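# Rotate the steel cup under the dial indicator 180 degrees

## Task

Rotate the steel cup that sits beneath the dial indicator by half a revolution (180 degrees) on its fixture, then open the gripper so nothing is holding it.

## Robot and tools

Robot: two 6-joint arms, left_arm and right_arm, each ending in a parallel two-finger gripper with a wrist camera (cam_left_wrist, cam_right_wrist, both 504x504). The simulation runs on while you think; the arms keep the last command meanwhile.

Scene frame: origin on the table top midway between the arms, +z up, +x pointing out over the table, left_arm on the +y side. The words left and right are only arm names, not sides of an image. Bases: left_arm at (+0.014, +0.232, 0) m, quat_wxyz (+0.995, 0, 0, +0.099); right_arm at (+0.047, -0.272, 0) m, quat_wxyz (+1.000, 0, 0, +0.016).

Joint order (used in every row and every per-joint list): shoulder (joint2), elbow (joint3), waist (joint1), wrist pitch (joint4), wrist yaw (joint5), wrist roll (joint6). Nominal ranges in rad: shoulder 0.000 to 3.142, elbow 0.000 to 3.019, waist -2.880 to 2.880, wrist pitch -1.693 to 1.571, wrist yaw -1.571 to 1.571, wrist roll -2.094 to 2.094. The true end can be up to 0.019 rad either way.

A row is one flat list of 14 numbers covering both arms, each in [-1, 1]: left_arm's six joint values in the order above plus its opening, then the same seven for right_arm. Joint values are scaled offsets, not poses: 1.0 equals 1.32 rad (shoulder), 1.276 (elbow), 1.264 (waist), 1.83 (wrist pitch), 1.686 (wrist yaw), 2.022 (wrist roll). Opening is absolute: +1 fully open, -1 closed. Optionally append 12 stiffness scales from 0 to 1 (left 6, then right 6, same joint order); they multiply position gain and persist until changed.

execute_actions(actions): a list of up to 15 actions; each action is a table of up to 15 rows, one row per 1/30 s step, and a short table repeats its last row to fill 15 steps (0.5 s). Offsets in every row count from the joint angles at the start of that action, not from the previous row; for a call's first action that means the last reported angles. An empty list just returns the current state. If an action would push a joint more than 0.019 rad past its range (judged from the action's starting angles), that action is rejected for both arms; if the first action fails this or any action is malformed, nothing in the call runs.

move(target, speed, blocking): target is one row; its offsets count from the Joint positions of the latest result that printed them. All joints travel in sync so the gripper traces a curve; paths take 0.5 to 10 s and ignore obstacles and the other arm. speed, in rad/s (0.01 to 2, default 0.5), sets the pace of the joint with the longest travel. Finger openings are sent at the start. The extra "move:" line reports the ending (done, off_target, moving, held, fault), limits=held or limits=none, and each arm's joint farthest from target. With blocking=false you get a result after 0.5 s; call wait or stop before sending any new rows or moves. A faster move or a target set deeper past contact hits and presses harder.

wait(seconds, 0 to 10): lets time pass holding commands; returns early if a running move finishes. stop(): brakes a running move (needs room; fingers keep moving). zoom_image(camera, region=[x0, y0, x1, y1]) in pixels, origin at top left, at most 504 by 504. read_manual(section="licences") only returns licence text. finished_scene(scene): pass the current scene number to end it; irreversible, so the cup must already be turned and released.

Motion limits: each step the commanded angle may lead the measured one by at most 0.264 rad (waist), 0.32 (shoulder), 0.276 (elbow), 0.33 (wrist pitch), 0.186 (wrist yaw), 0.522 (wrist roll), and targets are scaled back if they would put the gripper over 70 mm from where it is. Big offsets therefore need several actions. Arms sag under zero offsets; to hold a posture, resend offsets toward the wanted angles and extend them if a joint stays short.

Results: a state line per arm with end_effector_position (m) and end_effector_quat_wxyz in the scene frame (less accurate at long reach); Joint positions and Joint velocities per arm in joint order plus finger gap in m (0.094 fully open); Joint targets (what joints are being driven toward now); grip_measured on the opening scale (each gripper off by up to about 1 mm); joint torques (offset, noisy, friction-affected); step readings, where HELD marks steps held back. "joint sent to its limit" means a joint was stopped at its end; "joint command not followed" means a clearance check altered targets. MOTOR HOT appears at 85 °C; at 100 °C an OVER-TEMPERATURE FAULT drops that arm.

Gripper: fingers point along its +z and close along its y axis; end_effector_position lies between the pads about 1 cm short of the tips. To grasp, command roughly 0.03 below grip_measured; less presses more gently. Pad force tops out near 50 to 62 N, lower on thin parts.

Cameras: wrist camera optical frame has +z forward, +x right in image, +y down. Intrinsics: cam_left_wrist K=[[508.244, 0, 251.909], [0, 508.244, 251.008], [0, 0, 1]]; cam_right_wrist K=[[492.063, 0, 251.273], [0, 492.063, 249.719], [0, 0, 1]], both with radial distortion.

Avoid: letting the arms collide or press on each other, knocking anything off the table (that fails the job), dropping or slipping the cup, slamming into objects, pushing very hard, and overheating motors by holding loads long. Brief outside tugs on held parts or pushes on loose objects can happen.

Each tool is called after "Emit:" in YAML: its name, and indented under it one key for each argument.

## Session

Scene 1 passed. Starting scene 2.

Emit:
execute_actions:
  actions: []

Scene clock: 0.00 s.
left_arm: end_effector_position=(+0.1018, +0.6685, +0.1162) grip_measured=+1.000 end_effector_quat_wxyz=(+0.119, +0.920, +0.067, +0.367) | right_arm: end_effector_position=(+0.5751, -0.1019, +0.3199) grip_measured=+1.000 end_effector_quat_wxyz=(+0.302, +0.317, +0.859, +0.266)
Joint names: [shoulder, elbow, waist, wrist pitch, wrist yaw, wrist roll]
Joint positions: left_arm=[ 1.744  1.241  1.44  -1.367  0.745 -1.53   0.094] | right_arm=[ 1.319  1.246  0.265 -0.671 -0.055  1.026  0.094]
Joint velocities: left_arm=[-0.005 -0.012 -0.005  0.007 -0.007  0.051  0.   ] | right_arm=[ 0.005  0.002 -0.005  0.007 -0.007  0.022  0.   ]
Joint torques (N m, as the arm reports them, + toward a larger angle): no reading
Motor temperatures (°C, as the motors report them): left_arm=[30 40 27 28 29 26] | right_arm=[31 35 27 27 29 26]
Joint targets: left_arm=[1.754 1.257 1.440 -1.368 0.744 -1.530] | right_arm=[1.324 1.269 0.265 -0.668 -0.055 1.026]
Joint stiffness scale: left_arm=[1. 1. 1. 1. 1. 1.] | right_arm=[1. 1. 1. 1. 1. 1.]

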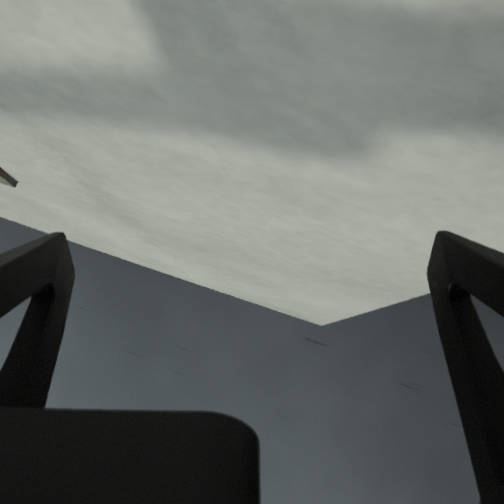

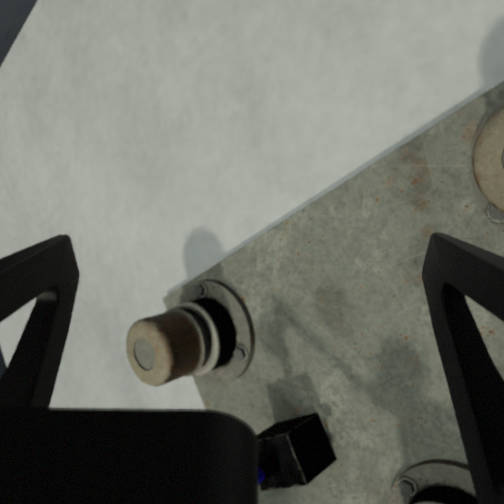

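Emit:
move:
  target: [-0.412, 0.4224, -1.0, -0.1219, -0.4419, 0.7567, 1, 0.004, 0.018, 0, 0.002, 0, 0, 1]
  speed: 1.0

Scene clock: 5.67 s.
left_arm: end_effector_position=(+0.3819, +0.3753, +0.5041) grip_measured=+1.000 end_effector_quat_wxyz=(+0.272, -0.182, +0.944, +0.049) | right_arm: end_effector_position=(+0.5751, -0.1019, +0.3199) grip_measured=+1.000 end_effector_quat_wxyz=(+0.302, +0.317, +0.859, +0.266)
Joint names: [shoulder, elbow, waist, wrist pitch, wrist yaw, wrist roll]
Joint positions: left_arm=[ 1.184  1.752  0.175 -1.578  0.002 -0.009  0.094] | right_arm=[ 1.319  1.246  0.265 -0.671 -0.055  1.026  0.094]
Joint velocities: left_arm=[-0.005 -0.002 -0.005  0.007  0.007  0.007  0.   ] | right_arm=[-0.005 -0.012 -0.005  0.012  0.007 -0.066  0.   ]
Joint torques (N m, as the arm reports them, + toward a larger angle): left_arm=[-6.05 12.66  0.31  0.68 -0.03  0.11] | right_arm=[-9.09 13.78 -1.33  1.75  0.07  0.11]
Motor temperatures (°C, as the motors report them): left_arm=[31 42 27 28 29 26] | right_arm=[32 38 27 27 29 26]
Joint targets: left_arm=[1.200 1.780 0.176 -1.590 -0.000 -0.000] | right_arm=[1.324 1.269 0.265 -0.667 -0.055 1.026]
Joint stiffness scale: left_arm=[1. 1. 1. 1. 1. 1.] | right_arm=[1. 1. 1. 1. 1. 1.]
move: off_target (left_arm, right_arm); limits=none; left_arm: farthest joint: the elbow, 0.028 radians from its target (0.539 radians at the start); right_arm: farthest joint: the elbow, 0.023 radians from its target (0.023 radians at the start)

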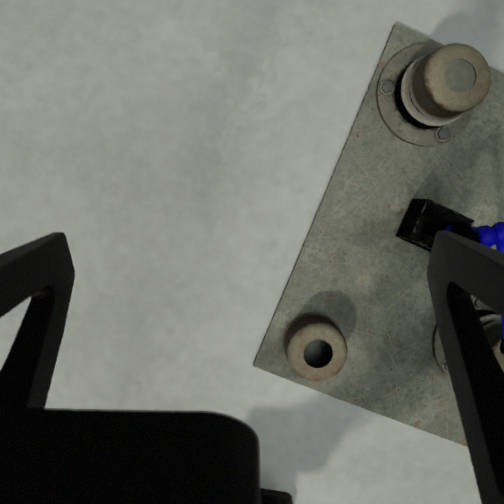

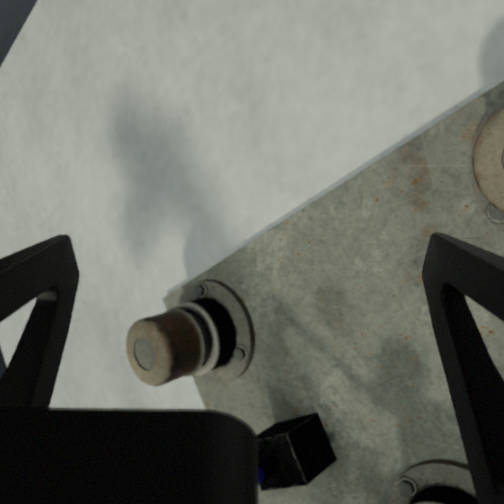

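Emit:
move:
  target: [0.012, 0.022, -0.49, -0.0066, -0.001, 0.0045, 1, 0.004, 0.018, 0, 0.002, 0, 0, 1]
  speed: 1.0

Scene clock: 9.27 s.
left_arm: end_effector_position=(+0.3967, +0.1349, +0.5041) grip_measured=+1.000 end_effector_quat_wxyz=(+0.274, +0.116, +0.954, -0.036) | right_arm: end_effector_position=(+0.5751, -0.1019, +0.3199) grip_measured=+1.000 end_effector_quat_wxyz=(+0.302, +0.317, +0.859, +0.266)
Joint names: [shoulder, elbow, waist, wrist pitch, wrist yaw, wrist roll]
Joint positions: left_arm=[ 1.184  1.752 -0.446 -1.578  0.001 -0.006  0.094] | right_arm=[ 1.319  1.246  0.265 -0.671 -0.055  1.026  0.094]
Joint velocities: left_arm=[ 0.015 -0.007  0.005 -0.017  0.022 -0.022  0.   ] | right_arm=[ 0.015  0.002  0.005 -0.022 -0.022 -0.081  0.   ]
Joint torques (N m, as the arm reports them, + toward a larger angle): left_arm=[-6.27 12.71  0.45  0.67  0.08  0.08] | right_arm=[-9.26 13.84 -1.36  1.78  0.07  0.09]
Motor temperatures (°C, as the motors report them): left_arm=[31 43 27 28 29 26] | right_arm=[32 40 27 27 29 26]
Joint targets: left_arm=[1.199 1.780 -0.445 -1.590 0.001 0.000] | right_arm=[1.324 1.269 0.265 -0.667 -0.055 1.026]
Joint stiffness scale: left_arm=[1. 1. 1. 1. 1. 1.] | right_arm=[1. 1. 1. 1. 1. 1.]
move: off_target (left_arm, right_arm); limits=none; left_arm: farthest joint: the elbow, 0.028 radians from its target (0.028 radians at the start); right_arm: farthest joint: the elbow, 0.023 radians from its target (0.023 radians at the start)

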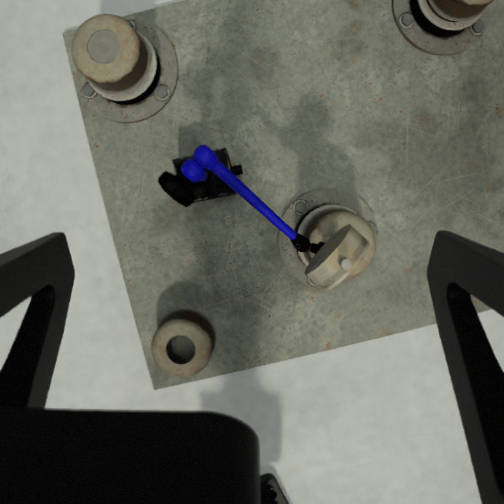

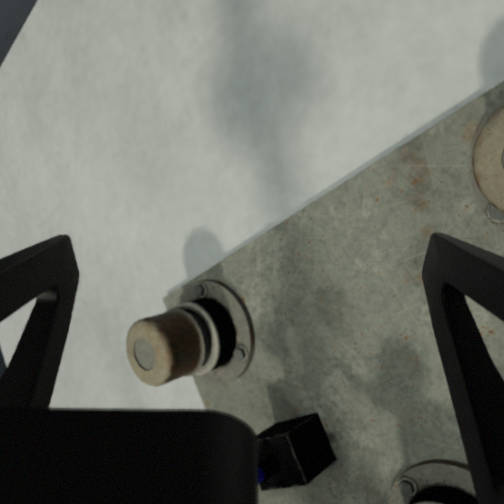

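Emit:
zoom_image:
  camera: "cam_left_wrist"
  region: [150, 130, 402, 310]

Region (150, 130, 402, 310) of cam_left_wrist's 504x504 image, scaled by 2.000, with more detail than that image has; it fills the top 360 rows of this view, and the rest is white.

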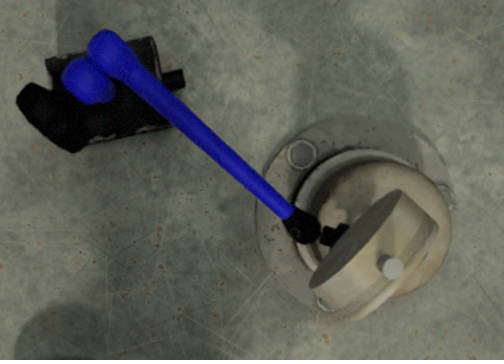

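The target is the fixture under the dial, near where it was in scene 1. I'll use the same side-grip, two-stroke approach with the right arm.

Emit:
move:
  target: [0.0114, 0.0219, 0, -0.0066, 0, 0.003, 1, 0.0008, -0.6624, -0.0696, 0.4747, -0.6647, -0.8571, 1]
  speed: 0.9

Scene clock: 37.27 s.
left_arm: end_effector_position=(+0.3967, +0.1349, +0.5041) grip_measured=+1.000 end_effector_quat_wxyz=(+0.274, +0.116, +0.954, -0.036) | right_arm: end_effector_position=(+0.3355, -0.0469, +0.1169) grip_measured=+1.000 end_effector_quat_wxyz=(+0.448, -0.536, +0.585, +0.412)
Joint names: [shoulder, elbow, waist, wrist pitch, wrist yaw, wrist roll]
Joint positions: left_arm=[ 1.184  1.752 -0.446 -1.578  0.001 -0.006  0.094] | right_arm=[ 1.319  0.403  0.186  0.181 -1.172 -0.691  0.094]
Joint velocities: left_arm=[-0.005 -0.002 -0.015 -0.002 -0.007  0.007  0.   ] | right_arm=[-0.015 -0.007 -0.015 -0.012 -0.125  0.007  0.   ]
Joint torques (N m, as the arm reports them, + toward a larger angle): left_arm=[-6.35 12.69  0.2   0.68  0.1   0.07] | right_arm=[-5.2   7.06 -1.98  1.91 -0.51  0.  ]
Motor temperatures (°C, as the motors report them): left_arm=[30 45 27 28 29 26] | right_arm=[33 44 27 27 29 26]
Joint targets: left_arm=[1.199 1.780 -0.446 -1.590 0.001 -0.000] | right_arm=[1.320 0.401 0.176 0.198 -1.175 -0.707]
Joint stiffness scale: left_arm=[1. 1. 1. 1. 1. 1.] | right_arm=[1. 1. 1. 1. 1. 1.]
move: off_target (left_arm); limits=none; left_arm: farthest joint: the elbow, 0.028 radians from its target (0.028 radians at the start); right_arm: farthest joint: the wrist pitch, 0.016 radians from its target (0.869 radians at the start)

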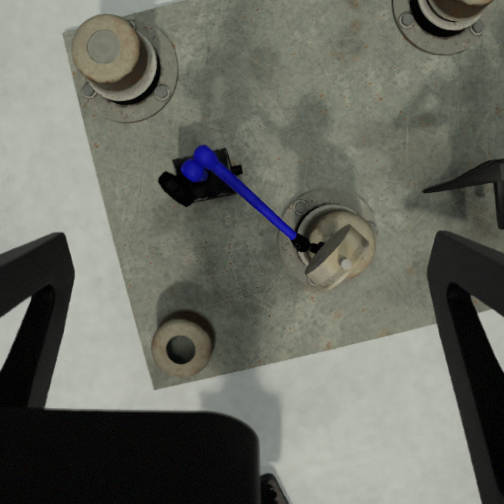

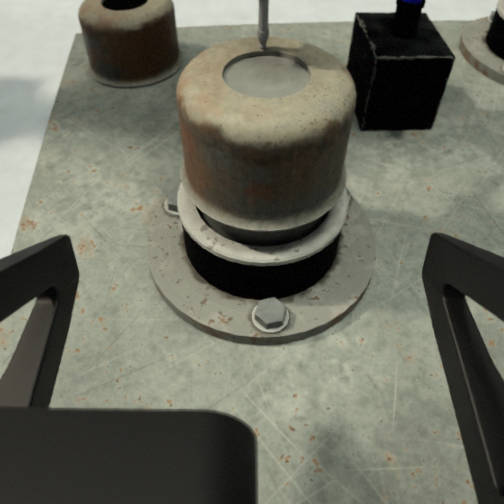

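Emit:
zoom_image:
  camera: "cam_right_wrist"
  region: [140, 0, 392, 252]

Region (140, 0, 392, 252) of cam_right_wrist's 504x504 image, scaled by 2.000, with more detail than that image has.

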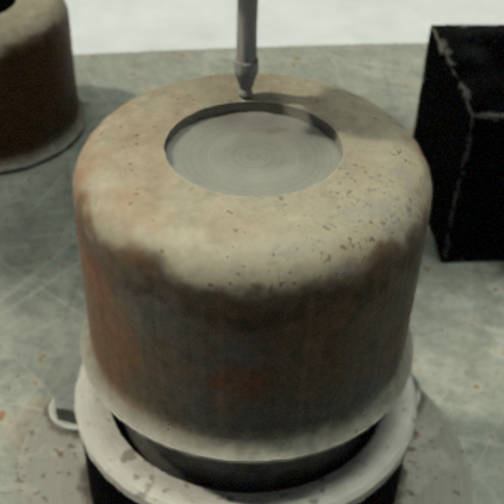

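Emit:
move:
  target: [0.0114, 0.0219, 0, -0.0066, 0, 0.003, 1, 0.1072, 0.0346, 0.1142, 0.1635, 0.0687, 0.103, 1]
  speed: 0.5

Scene clock: 75.67 s.
left_arm: end_effector_position=(+0.3967, +0.1349, +0.5041) grip_measured=+1.000 end_effector_quat_wxyz=(+0.274, +0.116, +0.954, -0.036) | right_arm: end_effector_position=(+0.3425, -0.0025, +0.1032) grip_measured=+1.000 end_effector_quat_wxyz=(+0.446, -0.535, +0.586, +0.412)
Joint names: [shoulder, elbow, waist, wrist pitch, wrist yaw, wrist roll]
Joint positions: left_arm=[ 1.184  1.752 -0.446 -1.578  0.001 -0.006  0.094] | right_arm=[ 1.441  0.414  0.326  0.463 -1.06  -0.499  0.094]
Joint velocities: left_arm=[-0.005 -0.002 -0.005  0.007  0.007 -0.051  0.   ] | right_arm=[-0.015  0.002 -0.005 -0.007 -0.066 -0.007  0.   ]
Joint torques (N m, as the arm reports them, + toward a larger angle): left_arm=[-6.36 12.69  0.2   0.68  0.1   0.07] | right_arm=[-4.99  9.7  -0.8   2.22 -0.15  0.32]
Motor temperatures (°C, as the motors report them): left_arm=[30 46 27 28 29 26] | right_arm=[32 40 27 27 29 26]
Joint targets: left_arm=[1.199 1.780 -0.446 -1.590 0.001 -0.000] | right_arm=[1.461 0.447 0.330 0.481 -1.057 -0.483]
Joint stiffness scale: left_arm=[1. 1. 1. 1. 1. 1.] | right_arm=[1. 1. 1. 1. 1. 1.]
move: off_target (left_arm, right_arm); limits=none; left_arm: farthest joint: the elbow, 0.028 radians from its target (0.028 radians at the start); right_arm: farthest joint: the elbow, 0.033 radians from its target (0.044 radians at the start)

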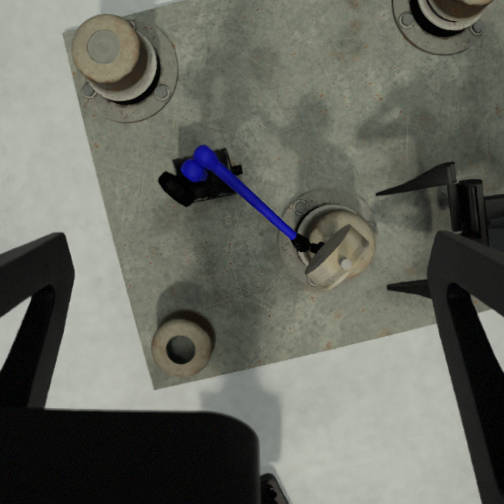

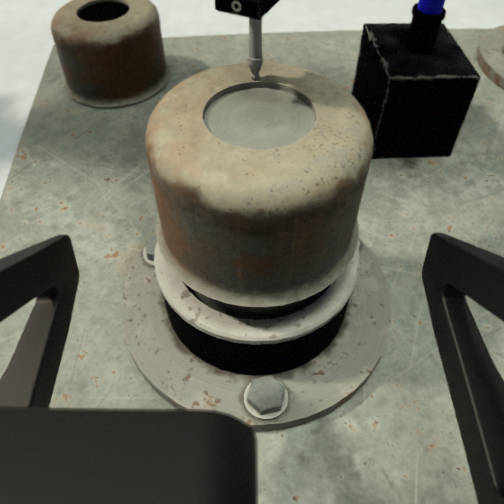

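Emit:
execute_actions:
  actions: []

Scene clock: 88.97 s.
left_arm: end_effector_position=(+0.3967, +0.1349, +0.5041) grip_measured=+1.000 end_effector_quat_wxyz=(+0.274, +0.116, +0.954, -0.036) | right_arm: end_effector_position=(+0.3425, -0.0025, +0.1032) grip_measured=+1.000 end_effector_quat_wxyz=(+0.446, -0.535, +0.587, +0.412)
Joint names: [shoulder, elbow, waist, wrist pitch, wrist yaw, wrist roll]
Joint positions: left_arm=[ 1.184  1.752 -0.446 -1.578  0.001 -0.006  0.094] | right_arm=[ 1.441  0.414  0.326  0.463 -1.06  -0.498  0.094]
Joint velocities: left_arm=[ 0.005 -0.017  0.005 -0.012 -0.007 -0.022  0.   ] | right_arm=[ 0.005 -0.002  0.005  0.002 -0.037 -0.081  0.   ]
Joint torques (N m, as the arm reports them, + toward a larger angle): left_arm=[-6.33 12.69  0.21  0.68  0.1   0.07] | right_arm=[-5.03  9.63 -0.89  2.18 -0.17  0.32]
Motor temperatures (°C, as the motors report them): left_arm=[30 46 27 28 29 26] | right_arm=[32 40 27 27 29 26]
Joint targets: left_arm=[1.199 1.780 -0.446 -1.590 0.001 -0.000] | right_arm=[1.461 0.447 0.330 0.481 -1.057 -0.483]
Joint stiffness scale: left_arm=[1. 1. 1. 1. 1. 1.] | right_arm=[1. 1. 1. 1. 1. 1.]

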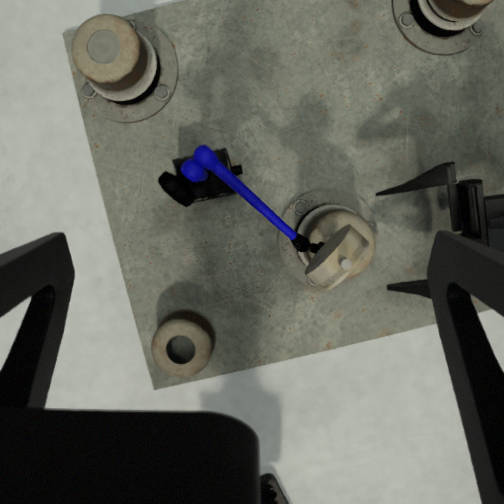

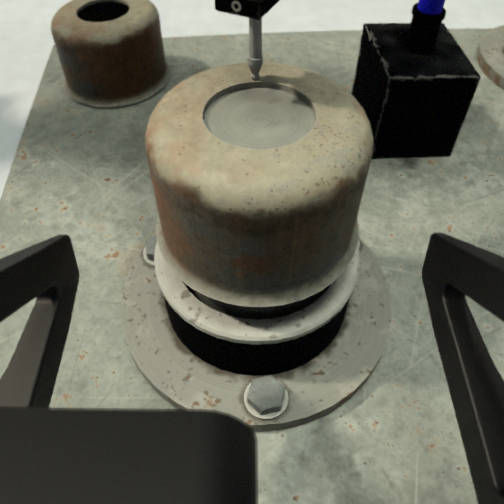

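Emit:
move:
  target: [0.0114, 0.0219, 0, -0.0066, 0, 0.003, 1, 0.1061, 0.0588, 0.110, 0.1077, 0.0718, 0.0673, 1]
  speed: 0.35

Scene clock: 92.27 s.
left_arm: end_effector_position=(+0.3967, +0.1349, +0.5041) grip_measured=+1.000 end_effector_quat_wxyz=(+0.274, +0.116, +0.954, -0.036) | right_arm: end_effector_position=(+0.3483, +0.0465, +0.0924) grip_measured=+1.000 end_effector_quat_wxyz=(+0.448, -0.536, +0.585, +0.412)
Joint names: [shoulder, elbow, waist, wrist pitch, wrist yaw, wrist roll]
Joint positions: left_arm=[ 1.184  1.752 -0.446 -1.578  0.001 -0.006  0.094] | right_arm=[ 1.559  0.461  0.461  0.642 -0.943 -0.378  0.094]
Joint velocities: left_arm=[ 0.005 -0.017 -0.005 -0.012  0.022 -0.037  0.   ] | right_arm=[ 0.005 -0.002 -0.024  0.012 -0.022 -0.051  0.   ]
Joint torques (N m, as the arm reports them, + toward a larger angle): left_arm=[-6.32 12.68  0.2   0.67  0.09  0.07] | right_arm=[-5.95  8.63 -1.01  2.35 -0.11  0.35]
Motor temperatures (°C, as the motors report them): left_arm=[30 46 27 28 29 26] | right_arm=[32 41 27 27 29 26]
Joint targets: left_arm=[1.199 1.780 -0.446 -1.590 0.001 -0.000] | right_arm=[1.581 0.489 0.465 0.660 -0.939 -0.362]
Joint stiffness scale: left_arm=[1. 1. 1. 1. 1. 1.] | right_arm=[1. 1. 1. 1. 1. 1.]
move: off_target (left_arm, right_arm); limits=none; left_arm: farthest joint: the elbow, 0.028 radians from its target (0.028 radians at the start); right_arm: farthest joint: the elbow, 0.028 radians from its target (0.075 radians at the start)

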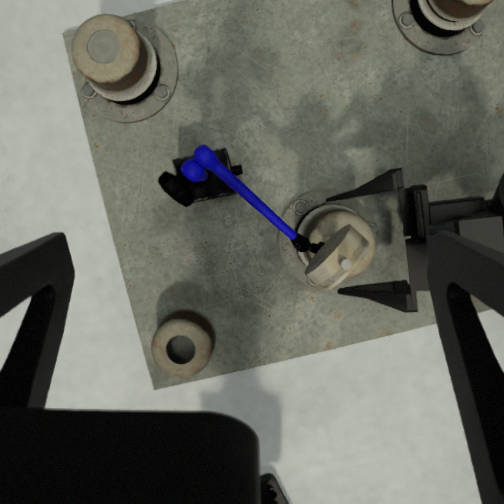

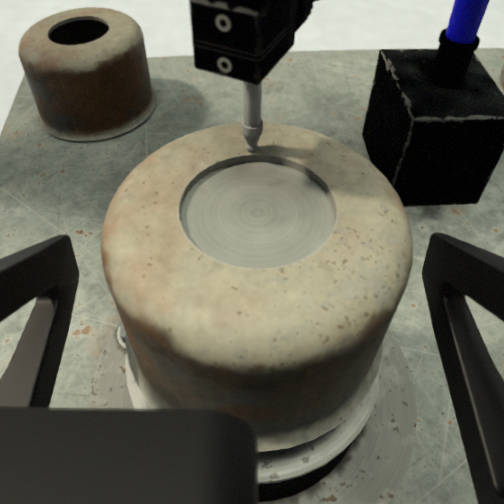

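Emit:
zoom_image:
  camera: "cam_left_wrist"
  region: [270, 180, 400, 310]

Emit:
move:
  target: [0.0114, 0.0219, 0, -0.0066, 0, 0.003, 1, 0.0280, 0.0757, -0.0319, -0.1058, -0.0849, -0.0830, 1]
  speed: 0.35

Region (270, 180, 400, 310) of cam_left_wrist's 504x504 image, scaled by 3.877, with more detail than that image has.

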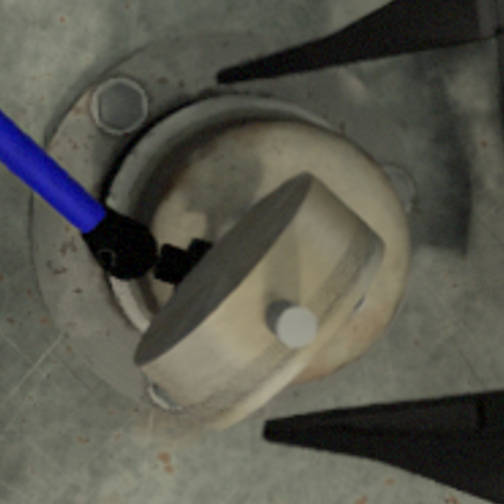

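Scene clock: 96.73 s.
left_arm: end_effector_position=(+0.3967, +0.1349, +0.5041) grip_measured=+1.000 end_effector_quat_wxyz=(+0.274, +0.116, +0.954, -0.036) | right_arm: end_effector_position=(+0.3481, +0.0455, +0.0939) grip_measured=+1.000 end_effector_quat_wxyz=(-0.422, +0.573, -0.548, -0.439)
Joint names: [shoulder, elbow, waist, wrist pitch, wrist yaw, wrist roll]
Joint positions: left_arm=[ 1.184  1.752 -0.446 -1.578  0.001 -0.006  0.094] | right_arm=[ 1.571  0.527  0.428  0.461 -1.083 -0.53   0.094]
Joint velocities: left_arm=[-0.024  0.002 -0.024  0.002  0.051 -0.081  0.   ] | right_arm=[ 0.015 -0.002 -0.015 -0.002  0.007  0.037  0.   ]
Joint torques (N m, as the arm reports them, + toward a larger angle): left_arm=[-6.31 12.69  0.17  0.68  0.1   0.07] | right_arm=[-6.14  9.22 -1.92  0.92 -0.4  -0.01]
Motor temperatures (°C, as the motors report them): left_arm=[30 46 27 28 29 26] | right_arm=[32 41 27 27 29 26]
Joint targets: left_arm=[1.199 1.780 -0.446 -1.590 0.001 -0.000] | right_arm=[1.596 0.557 0.421 0.449 -1.086 -0.546]
Joint stiffness scale: left_arm=[1. 1. 1. 1. 1. 1.] | right_arm=[1. 1. 1. 1. 1. 1.]
move: off_target (left_arm, right_arm); limits=none; left_arm: farthest joint: the elbow, 0.028 radians from its target (0.028 radians at the start); right_arm: farthest joint: the elbow, 0.031 radians from its target (0.097 radians at the start)

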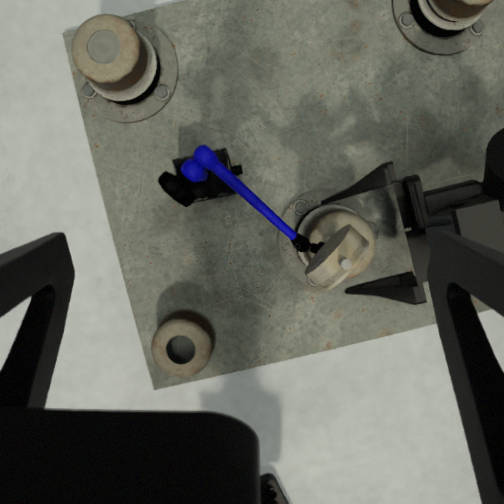

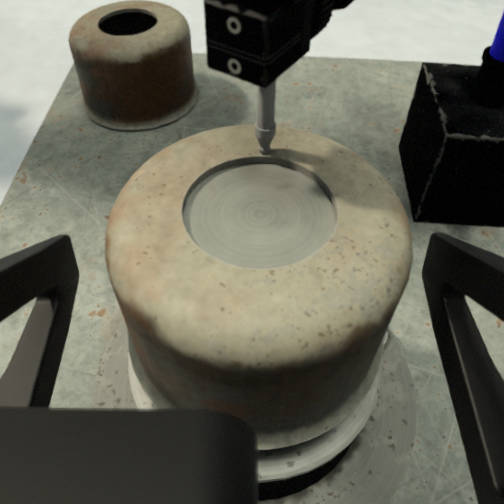

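Emit:
execute_actions:
  actions:
    - [[0.0114, 0.0219, 0, -0.0066, 0, 0.003, 1, 0.019, 0.0235, -0.0055, -0.0066, -0.0018, -0.0079, 0.426]]
    - [[0.0114, 0.0219, 0, -0.0066, 0, 0.003, 1, 0.019, 0.0235, -0.0055, -0.0066, -0.0018, -0.0079, 0.426]]

Scene clock: 102.83 s.
left_arm: end_effector_position=(+0.3967, +0.1349, +0.5041) grip_measured=+1.000 end_effector_quat_wxyz=(+0.274, +0.116, +0.954, -0.036) | right_arm: end_effector_position=(+0.3501, +0.0455, +0.0937) grip_measured=+0.462 end_effector_quat_wxyz=(-0.423, +0.574, -0.548, -0.437)
Joint names: [shoulder, elbow, waist, wrist pitch, wrist yaw, wrist roll]
Joint positions: left_arm=[ 1.184  1.752 -0.446 -1.578  0.001 -0.006  0.094] | right_arm=[ 1.572  0.53   0.426  0.459 -1.08  -0.533  0.069]
Joint velocities: left_arm=[-0.024 -0.002 -0.015 -0.017 -0.022  0.007  0.   ] | right_arm=[-0.005 -0.002 -0.005 -0.007  0.022 -0.037  0.001]
Joint torques (N m, as the arm reports them, + toward a larger angle): left_arm=[-6.34 12.69  0.19  0.67  0.1   0.07] | right_arm=[-6.35  9.2  -1.84  0.92 -0.41  0.  ]
Motor temperatures (°C, as the motors report them): left_arm=[30 46 27 28 29 26] | right_arm=[32 41 27 27 29 26]
Joint targets: left_arm=[1.199 1.780 -0.446 -1.590 0.001 -0.000] | right_arm=[1.597 0.560 0.420 0.447 -1.083 -0.549]
Joint stiffness scale: left_arm=[1. 1. 1. 1. 1. 1.] | right_arm=[1. 1. 1. 1. 1. 1.]
Step readings (joint positions; steps 1 to 15: 1st action; 16 to 30: 2nd action):
0: left_arm=[1.184 1.752 -0.446 -1.578 0.001 -0.006] | right_arm=[1.571 0.527 0.428 0.461 -1.083 -0.530]
1: left_arm=[1.184 1.752 -0.446 -1.578 0.001 -0.006] | right_arm=[1.571 0.527 0.428 0.461 -1.083 -0.531]
2: left_arm=[1.184 1.752 -0.446 -1.578 0.001 -0.006] | right_arm=[1.571 0.527 0.428 0.461 -1.083 -0.531]
4: left_arm=[1.184 1.752 -0.446 -1.578 0.001 -0.006] | right_arm=[1.572 0.530 0.426 0.459 -1.079 -0.532]
8: left_arm=[1.184 1.752 -0.446 -1.578 0.001 -0.006] | right_arm=[1.572 0.530 0.426 0.459 -1.080 -0.533]
15: left_arm=[1.184 1.752 -0.446 -1.578 0.001 -0.006] | right_arm=[1.572 0.530 0.426 0.459 -1.080 -0.533]
16: left_arm=[1.184 1.752 -0.446 -1.578 0.001 -0.006] | right_arm=[1.572 0.530 0.426 0.459 -1.080 -0.533]
17: left_arm=[1.184 1.752 -0.446 -1.578 0.001 -0.006] | right_arm=[1.572 0.530 0.426 0.459 -1.080 -0.533]
19: left_arm=[1.184 1.752 -0.446 -1.578 0.001 -0.006] | right_arm=[1.572 0.530 0.426 0.459 -1.080 -0.533]
23: left_arm=[1.184 1.752 -0.446 -1.578 0.001 -0.006] | right_arm=[1.572 0.530 0.426 0.459 -1.080 -0.533]
30: Joint positions above

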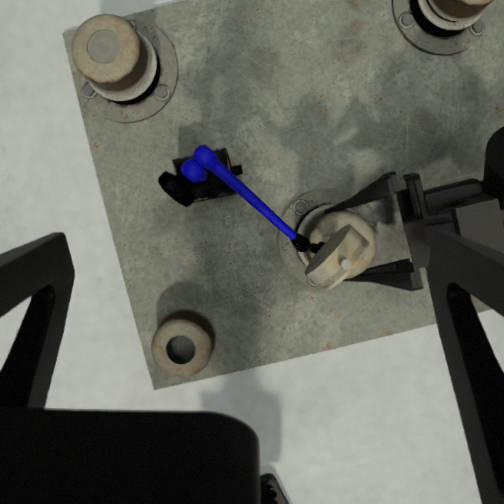

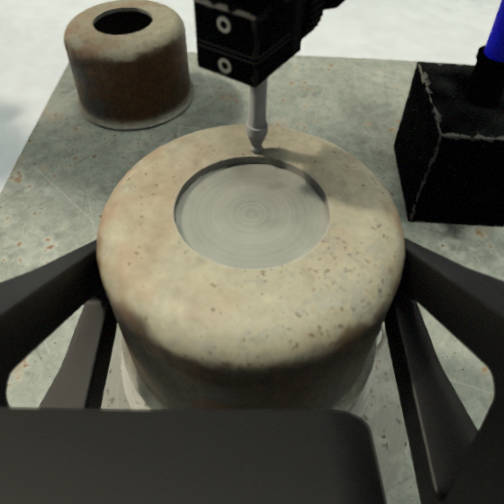

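Emit:
move:
  target: [0.0114, 0.0219, 0, -0.0066, 0, 0.003, 1, -0.0159, -0.0576, 0.0297, 0.1095, 0.0884, 0.0847, 0.426]
  speed: 0.4

Scene clock: 110.40 s.
left_arm: end_effector_position=(+0.3967, +0.1349, +0.5041) grip_measured=+1.000 end_effector_quat_wxyz=(+0.274, +0.116, +0.954, -0.036) | right_arm: end_effector_position=(+0.3500, +0.0456, +0.0934) grip_measured=+0.462 end_effector_quat_wxyz=(+0.451, -0.536, +0.584, +0.410)
Joint names: [shoulder, elbow, waist, wrist pitch, wrist yaw, wrist roll]
Joint positions: left_arm=[ 1.184  1.752 -0.446 -1.578  0.001 -0.006  0.094] | right_arm=[ 1.558  0.461  0.457  0.642 -0.941 -0.38   0.069]
Joint velocities: left_arm=[-0.015 -0.012 -0.005 -0.002  0.022 -0.022  0.   ] | right_arm=[-0.024  0.007 -0.005  0.002 -0.081 -0.051  0.   ]
Joint torques (N m, as the arm reports them, + toward a larger angle): left_arm=[-6.36 12.7   0.25  0.68  0.09  0.07] | right_arm=[-8.17  5.61 -0.71  2.27  0.14  0.38]
Motor temperatures (°C, as the motors report them): left_arm=[30 46 27 28 29 26] | right_arm=[32 41 27 27 29 26]
Joint targets: left_arm=[1.199 1.780 -0.446 -1.590 0.001 -0.000] | right_arm=[1.552 0.456 0.464 0.659 -0.931 -0.362]
Joint stiffness scale: left_arm=[1. 1. 1. 1. 1. 1.] | right_arm=[1. 1. 1. 1. 1. 1.]
move: off_target (left_arm); limits=none; left_arm: farthest joint: the elbow, 0.028 radians from its target (0.028 radians at the start); right_arm: farthest joint: the wrist roll, 0.019 radians from its target (0.172 radians at the start)

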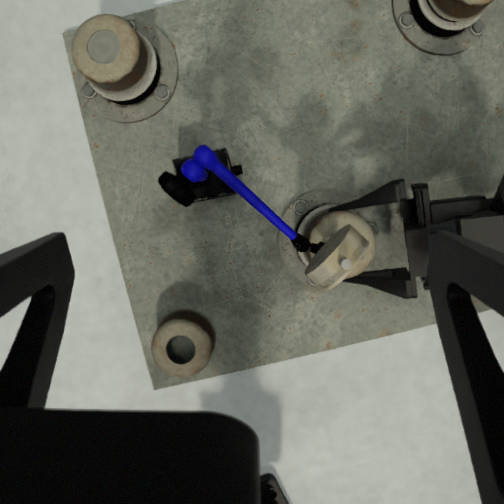

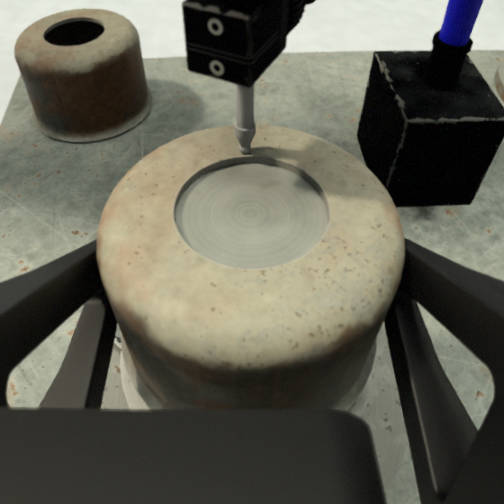

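Emit:
move:
  target: [0.0114, 0.0219, 0, -0.0066, 0, 0.003, 1, -0.0170, -0.0469, 0.0394, 0.0755, 0.1002, 0.0621, 0.426]
  speed: 0.45

Scene clock: 114.47 s.
left_arm: end_effector_position=(+0.3967, +0.1349, +0.5041) grip_measured=+1.000 end_effector_quat_wxyz=(+0.274, +0.116, +0.954, -0.036) | right_arm: end_effector_position=(+0.3499, +0.0459, +0.0936) grip_measured=+0.462 end_effector_quat_wxyz=(+0.477, -0.497, +0.618, +0.379)
Joint names: [shoulder, elbow, waist, wrist pitch, wrist yaw, wrist roll]
Joint positions: left_arm=[ 1.184  1.752 -0.446 -1.578  0.001 -0.006  0.094] | right_arm=[ 1.541  0.407  0.5    0.762 -0.782 -0.273  0.069]
Joint velocities: left_arm=[-0.015  0.017 -0.005 -0.002 -0.007  0.007  0.   ] | right_arm=[-0.005 -0.002  0.015 -0.007 -0.095  0.037  0.001]
Joint torques (N m, as the arm reports them, + toward a larger angle): left_arm=[-6.34 12.69  0.23  0.68  0.1   0.07] | right_arm=[-7.85  5.38 -0.68  2.45  0.17  0.37]
Motor temperatures (°C, as the motors report them): left_arm=[30 47 27 28 29 26] | right_arm=[32 40 27 27 29 26]
Joint targets: left_arm=[1.199 1.780 -0.446 -1.590 0.001 -0.000] | right_arm=[1.535 0.402 0.507 0.781 -0.772 -0.255]
Joint stiffness scale: left_arm=[1. 1. 1. 1. 1. 1.] | right_arm=[1. 1. 1. 1. 1. 1.]
move: off_target (left_arm); limits=none; left_arm: farthest joint: the elbow, 0.028 radians from its target (0.028 radians at the start); right_arm: farthest joint: the wrist pitch, 0.018 radians from its target (0.138 radians at the start)

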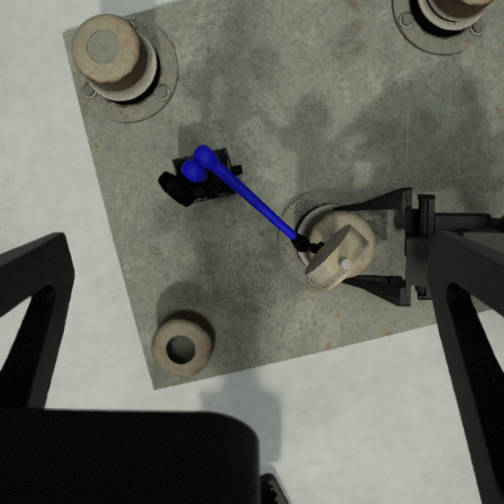

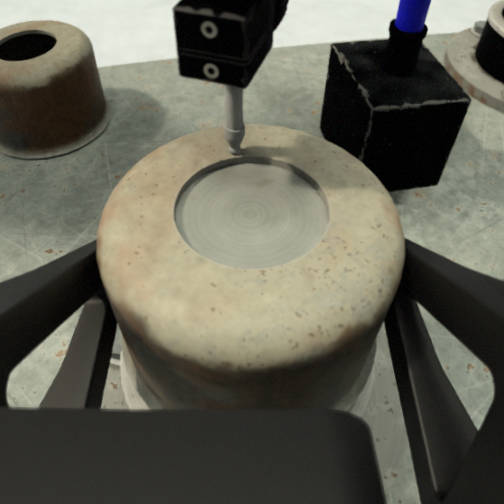

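Emit:
move:
  target: [0.0114, 0.0219, 0, -0.0066, 0, 0.003, 1, -0.0153, -0.0388, 0.0479, 0.0546, 0.1090, 0.0497, 0.426]
  speed: 0.45

Scene clock: 117.93 s.
left_arm: end_effector_position=(+0.3967, +0.1349, +0.5041) grip_measured=+1.000 end_effector_quat_wxyz=(+0.274, +0.116, +0.954, -0.036) | right_arm: end_effector_position=(+0.3495, +0.0460, +0.0932) grip_measured=+0.462 end_effector_quat_wxyz=(+0.500, -0.455, +0.650, +0.348)
Joint names: [shoulder, elbow, waist, wrist pitch, wrist yaw, wrist roll]
Joint positions: left_arm=[ 1.184  1.752 -0.446 -1.578  0.001 -0.006  0.094] | right_arm=[ 1.527  0.362  0.555  0.846 -0.607 -0.189  0.069]
Joint velocities: left_arm=[-0.005 -0.007  0.005 -0.002 -0.007  0.022  0.   ] | right_arm=[-0.015  0.007 -0.015  0.007 -0.007  0.022 -0.   ]
Joint torques (N m, as the arm reports them, + toward a larger angle): left_arm=[-6.33 12.69  0.21  0.68  0.09  0.07] | right_arm=[-7.49  5.18 -0.81  2.55  0.2   0.36]
Motor temperatures (°C, as the motors report them): left_arm=[30 47 27 28 29 26] | right_arm=[32 40 27 27 29 26]
Joint targets: left_arm=[1.199 1.780 -0.446 -1.590 0.001 -0.000] | right_arm=[1.521 0.357 0.561 0.862 -0.598 -0.172]
Joint stiffness scale: left_arm=[1. 1. 1. 1. 1. 1.] | right_arm=[1. 1. 1. 1. 1. 1.]
move: off_target (left_arm); limits=none; left_arm: farthest joint: the elbow, 0.028 radians from its target (0.028 radians at the start); right_arm: farthest joint: the wrist pitch, 0.016 radians from its target (0.100 radians at the start)

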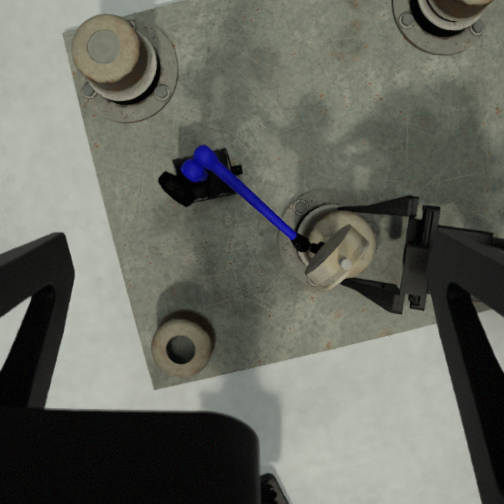

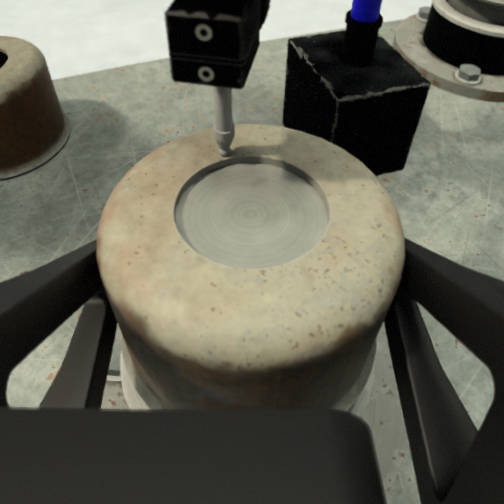

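Emit:
move:
  target: [0.0114, 0.0219, 0, -0.0066, 0, 0.003, 1, -0.0206, -0.0454, 0.1135, 0.0551, 0.2323, 0.0707, 0.426]
  speed: 0.5

Scene clock: 122.80 s.
left_arm: end_effector_position=(+0.3967, +0.1349, +0.5041) grip_measured=+1.000 end_effector_quat_wxyz=(+0.274, +0.116, +0.954, -0.036) | right_arm: end_effector_position=(+0.3493, +0.0466, +0.0933) grip_measured=+0.462 end_effector_quat_wxyz=(+0.541, -0.365, +0.704, +0.281)
Joint names: [shoulder, elbow, waist, wrist pitch, wrist yaw, wrist roll]
Joint positions: left_arm=[ 1.184  1.752 -0.446 -1.578  0.001 -0.006  0.094] | right_arm=[ 1.507  0.309  0.695  0.931 -0.224 -0.06   0.069]
Joint velocities: left_arm=[-0.015 -0.012 -0.005  0.002 -0.007  0.051  0.   ] | right_arm=[ 0.005 -0.007 -0.005 -0.002 -0.007  0.037  0.002]
Joint torques (N m, as the arm reports them, + toward a larger angle): left_arm=[-6.34 12.71  0.19  0.68  0.1   0.07] | right_arm=[-7.03  4.94 -0.84  2.57  0.28  0.33]
Motor temperatures (°C, as the motors report them): left_arm=[30 47 27 28 29 26] | right_arm=[32 39 27 27 29 26]
Joint targets: left_arm=[1.199 1.780 -0.446 -1.590 0.001 -0.000] | right_arm=[1.500 0.304 0.699 0.947 -0.215 -0.046]
Joint stiffness scale: left_arm=[1. 1. 1. 1. 1. 1.] | right_arm=[1. 1. 1. 1. 1. 1.]
move: off_target (left_arm); limits=none; left_arm: farthest joint: the elbow, 0.028 radians from its target (0.028 radians at the start); right_arm: farthest joint: the wrist pitch, 0.016 radians from its target (0.101 radians at the start)

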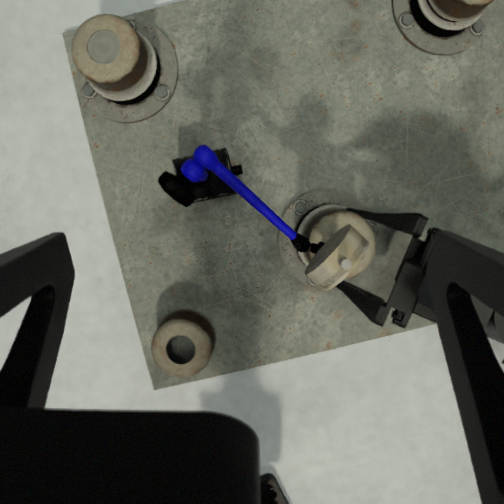

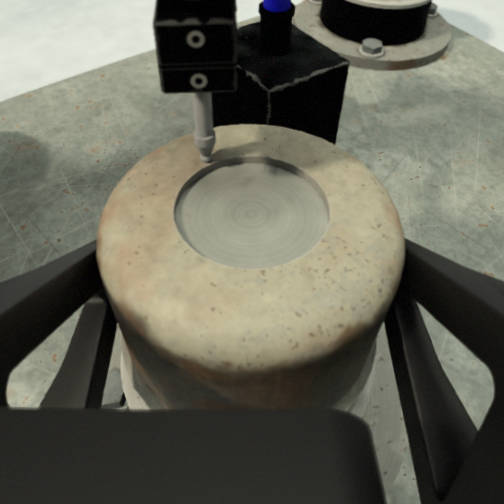

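Emit:
move:
  target: [0.0114, 0.0219, 0, -0.0066, 0, 0.003, 1, -0.0064, -0.0063, 0.1257, 0.0098, 0.2435, 0.0603, 0.426]
  speed: 0.5

Scene clock: 129.07 s.
left_arm: end_effector_position=(+0.3967, +0.1349, +0.5041) grip_measured=+1.000 end_effector_quat_wxyz=(+0.274, +0.116, +0.954, -0.036) | right_arm: end_effector_position=(+0.3484, +0.0463, +0.0941) grip_measured=+0.462 end_effector_quat_wxyz=(+0.573, -0.274, +0.743, +0.209)
Joint names: [shoulder, elbow, waist, wrist pitch, wrist yaw, wrist roll]
Joint positions: left_arm=[ 1.184  1.752 -0.446 -1.578  0.001 -0.006  0.094] | right_arm=[1.501 0.304 0.85  0.935 0.172 0.043 0.069]
Joint velocities: left_arm=[-0.005  0.002  0.005 -0.007 -0.066  0.081  0.   ] | right_arm=[-0.005  0.012  0.005 -0.012 -0.022 -0.051 -0.   ]
Joint torques (N m, as the arm reports them, + toward a larger angle): left_arm=[-6.33 12.71  0.19  0.67  0.1   0.07] | right_arm=[-6.44  5.19 -0.97  2.53  0.52  0.39]
Motor temperatures (°C, as the motors report them): left_arm=[30 47 27 28 29 26] | right_arm=[32 39 27 27 29 26]
Joint targets: left_arm=[1.199 1.780 -0.446 -1.590 0.001 -0.000] | right_arm=[1.498 0.301 0.853 0.949 0.186 0.062]
Joint stiffness scale: left_arm=[1. 1. 1. 1. 1. 1.] | right_arm=[1. 1. 1. 1. 1. 1.]
move: off_target (left_arm); limits=none; left_arm: farthest joint: the elbow, 0.028 radians from its target (0.028 radians at the start); right_arm: farthest joint: the wrist roll, 0.019 radians from its target (0.122 radians at the start)

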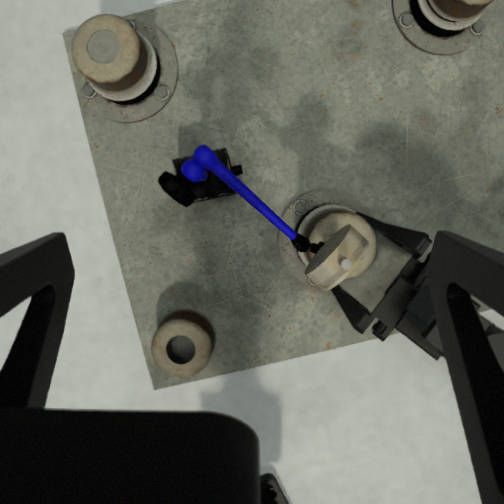

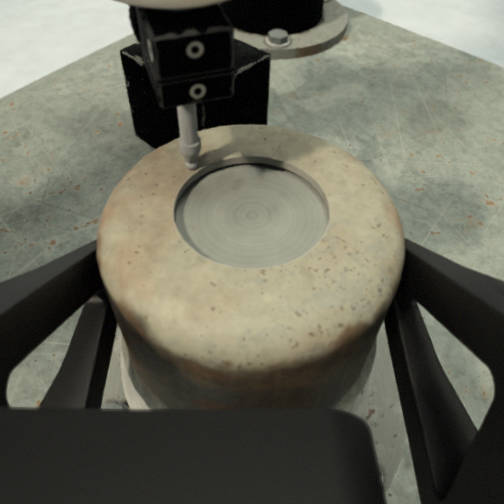

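Emit:
zoom_image:
  camera: "cam_right_wrist"
  region: [90, 120, 410, 410]

Region (90, 120, 410, 410) of cam_right_wrist's 504x504 image, scaled by 1.575, with more detail than that image has; it fills the top 457 rows of this view, and the rest is white.

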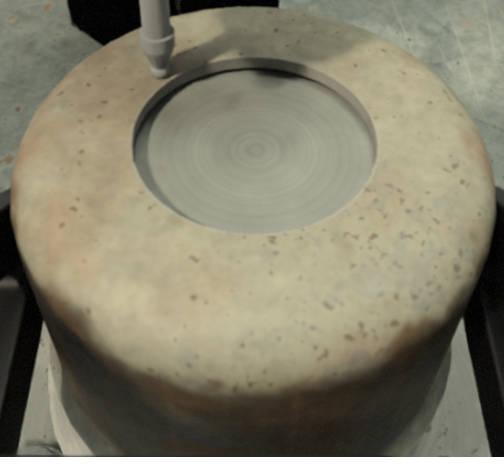

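Emit:
move:
  target: [0.0114, 0.0219, 0, -0.0066, 0, 0.003, 1, 0.0326, 0.0599, 0.1161, -0.0478, 0.2402, 0.0711, 0.426]
  speed: 0.5

Scene clock: 140.27 s.
left_arm: end_effector_position=(+0.3967, +0.1349, +0.5041) grip_measured=+1.000 end_effector_quat_wxyz=(+0.274, +0.116, +0.954, -0.036) | right_arm: end_effector_position=(+0.3491, +0.0472, +0.0929) grip_measured=+0.462 end_effector_quat_wxyz=(+0.594, -0.172, +0.775, +0.132)
Joint names: [shoulder, elbow, waist, wrist pitch, wrist yaw, wrist roll]
Joint positions: left_arm=[ 1.184  1.752 -0.446 -1.578  0.001 -0.006  0.094] | right_arm=[1.525 0.355 0.994 0.858 0.566 0.172 0.069]
Joint velocities: left_arm=[ 0.005 -0.007  0.005 -0.002  0.007  0.037  0.   ] | right_arm=[-0.005 -0.012 -0.015 -0.012 -0.007  0.051  0.001]
Joint torques (N m, as the arm reports them, + toward a larger angle): left_arm=[-6.34 12.69  0.25  0.69  0.09  0.07] | right_arm=[-5.57  7.96 -1.18  1.35  0.53  0.32]
Motor temperatures (°C, as the motors report them): left_arm=[30 47 27 28 29 26] | right_arm=[32 38 27 27 29 26]
Joint targets: left_arm=[1.199 1.780 -0.446 -1.590 0.001 -0.000] | right_arm=[1.544 0.380 0.996 0.847 0.577 0.186]
Joint stiffness scale: left_arm=[1. 1. 1. 1. 1. 1.] | right_arm=[1. 1. 1. 1. 1. 1.]
move: off_target (left_arm, right_arm); limits=none; left_arm: farthest joint: the elbow, 0.028 radians from its target (0.028 radians at the start); right_arm: farthest joint: the elbow, 0.026 radians from its target (0.077 radians at the start)

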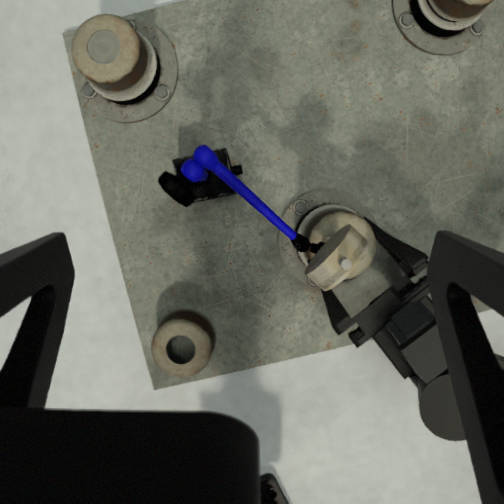

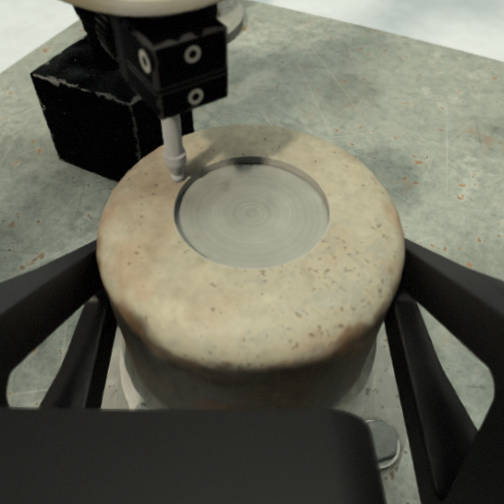

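Emit:
move:
  target: [0.0114, 0.0219, 0, -0.0066, 0, 0.003, 1, 0.0255, 0.0519, 0.0462, -0.0461, 0.1116, 0.0452, 0.426]
  speed: 0.45

Scene clock: 144.20 s.
left_arm: end_effector_position=(+0.3967, +0.1349, +0.5041) grip_measured=+1.000 end_effector_quat_wxyz=(+0.274, +0.116, +0.954, -0.036) | right_arm: end_effector_position=(+0.3491, +0.0474, +0.0927) grip_measured=+0.462 end_effector_quat_wxyz=(+0.601, -0.122, +0.784, +0.093)
Joint names: [shoulder, elbow, waist, wrist pitch, wrist yaw, wrist roll]
Joint positions: left_arm=[ 1.184  1.752 -0.446 -1.578  0.001 -0.006  0.094] | right_arm=[1.54  0.396 1.05  0.785 0.741 0.248 0.069]
Joint velocities: left_arm=[-0.005 -0.017  0.005 -0.012 -0.095 -0.007  0.   ] | right_arm=[ 0.024  0.002 -0.015  0.002 -0.081 -0.007 -0.   ]
Joint torques (N m, as the arm reports them, + toward a larger angle): left_arm=[-6.34 12.69  0.19  0.68  0.09  0.07] | right_arm=[-5.61  8.09 -1.05  1.3   0.64  0.35]
Motor temperatures (°C, as the motors report them): left_arm=[30 47 27 28 29 26] | right_arm=[32 39 27 27 29 26]
Joint targets: left_arm=[1.199 1.780 -0.446 -1.590 0.001 -0.000] | right_arm=[1.558 0.421 1.053 0.774 0.754 0.263]
Joint stiffness scale: left_arm=[1. 1. 1. 1. 1. 1.] | right_arm=[1. 1. 1. 1. 1. 1.]
move: off_target (left_arm, right_arm); limits=none; left_arm: farthest joint: the elbow, 0.028 radians from its target (0.028 radians at the start); right_arm: farthest joint: the elbow, 0.025 radians from its target (0.067 radians at the start)

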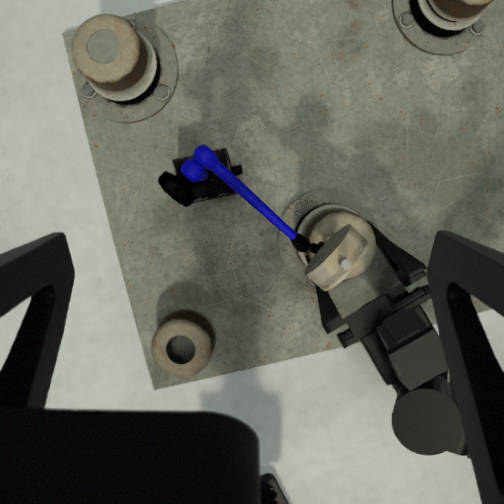

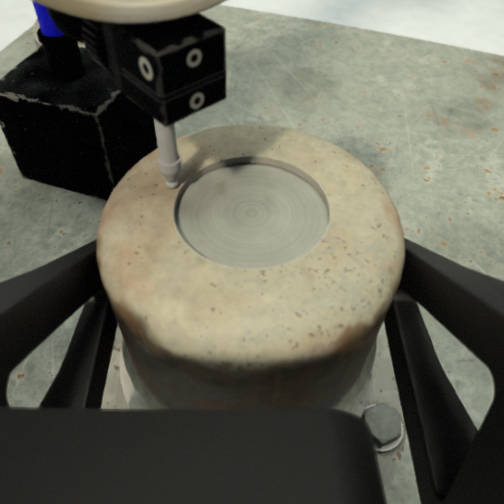

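Emit:
move:
  target: [0.0114, 0.0219, 0, -0.0066, 0, 0.003, 1, 0.0257, 0.0594, 0.0368, -0.0656, 0.1048, 0.0568, 0.426]
  speed: 0.45

Scene clock: 147.90 s.
left_arm: end_effector_position=(+0.3967, +0.1349, +0.5041) grip_measured=+1.000 end_effector_quat_wxyz=(+0.274, +0.116, +0.954, -0.036) | right_arm: end_effector_position=(+0.3493, +0.0476, +0.0924) grip_measured=+0.462 end_effector_quat_wxyz=(+0.606, -0.070, +0.791, +0.055)
Joint names: [shoulder, elbow, waist, wrist pitch, wrist yaw, wrist roll]
Joint positions: left_arm=[ 1.184  1.752 -0.446 -1.578  0.001 -0.006  0.094] | right_arm=[1.557 0.448 1.094 0.677 0.901 0.348 0.069]
Joint velocities: left_arm=[-0.005 -0.012 -0.015 -0.002 -0.037  0.022  0.   ] | right_arm=[-0.015 -0.002 -0.015  0.002 -0.022 -0.037 -0.   ]
Joint torques (N m, as the arm reports them, + toward a larger angle): left_arm=[-6.36 12.7   0.19  0.67  0.09  0.07] | right_arm=[-6.35  8.1  -1.3   1.14  0.8   0.34]
Motor temperatures (°C, as the motors report them): left_arm=[30 47 27 28 29 26] | right_arm=[32 39 27 27 29 26]
Joint targets: left_arm=[1.199 1.780 -0.446 -1.590 0.001 -0.000] | right_arm=[1.574 0.471 1.097 0.665 0.917 0.363]
Joint stiffness scale: left_arm=[1. 1. 1. 1. 1. 1.] | right_arm=[1. 1. 1. 1. 1. 1.]
move: off_target (left_arm, right_arm); limits=none; left_arm: farthest joint: the elbow, 0.028 radians from its target (0.028 radians at the start); right_arm: farthest joint: the elbow, 0.024 radians from its target (0.076 radians at the start)

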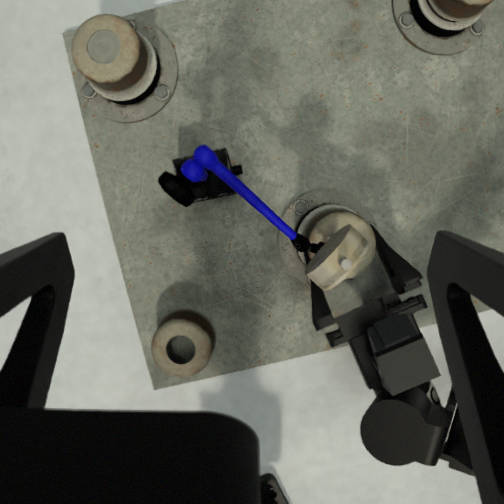

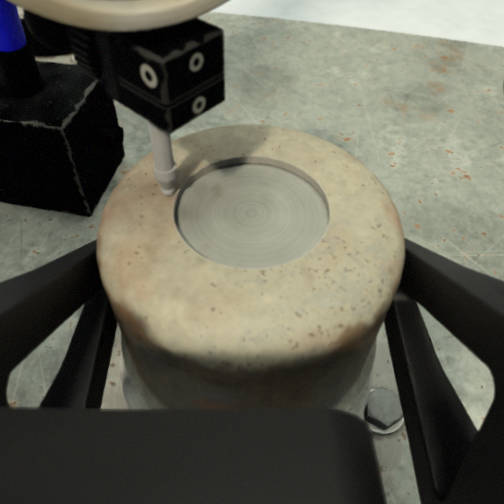

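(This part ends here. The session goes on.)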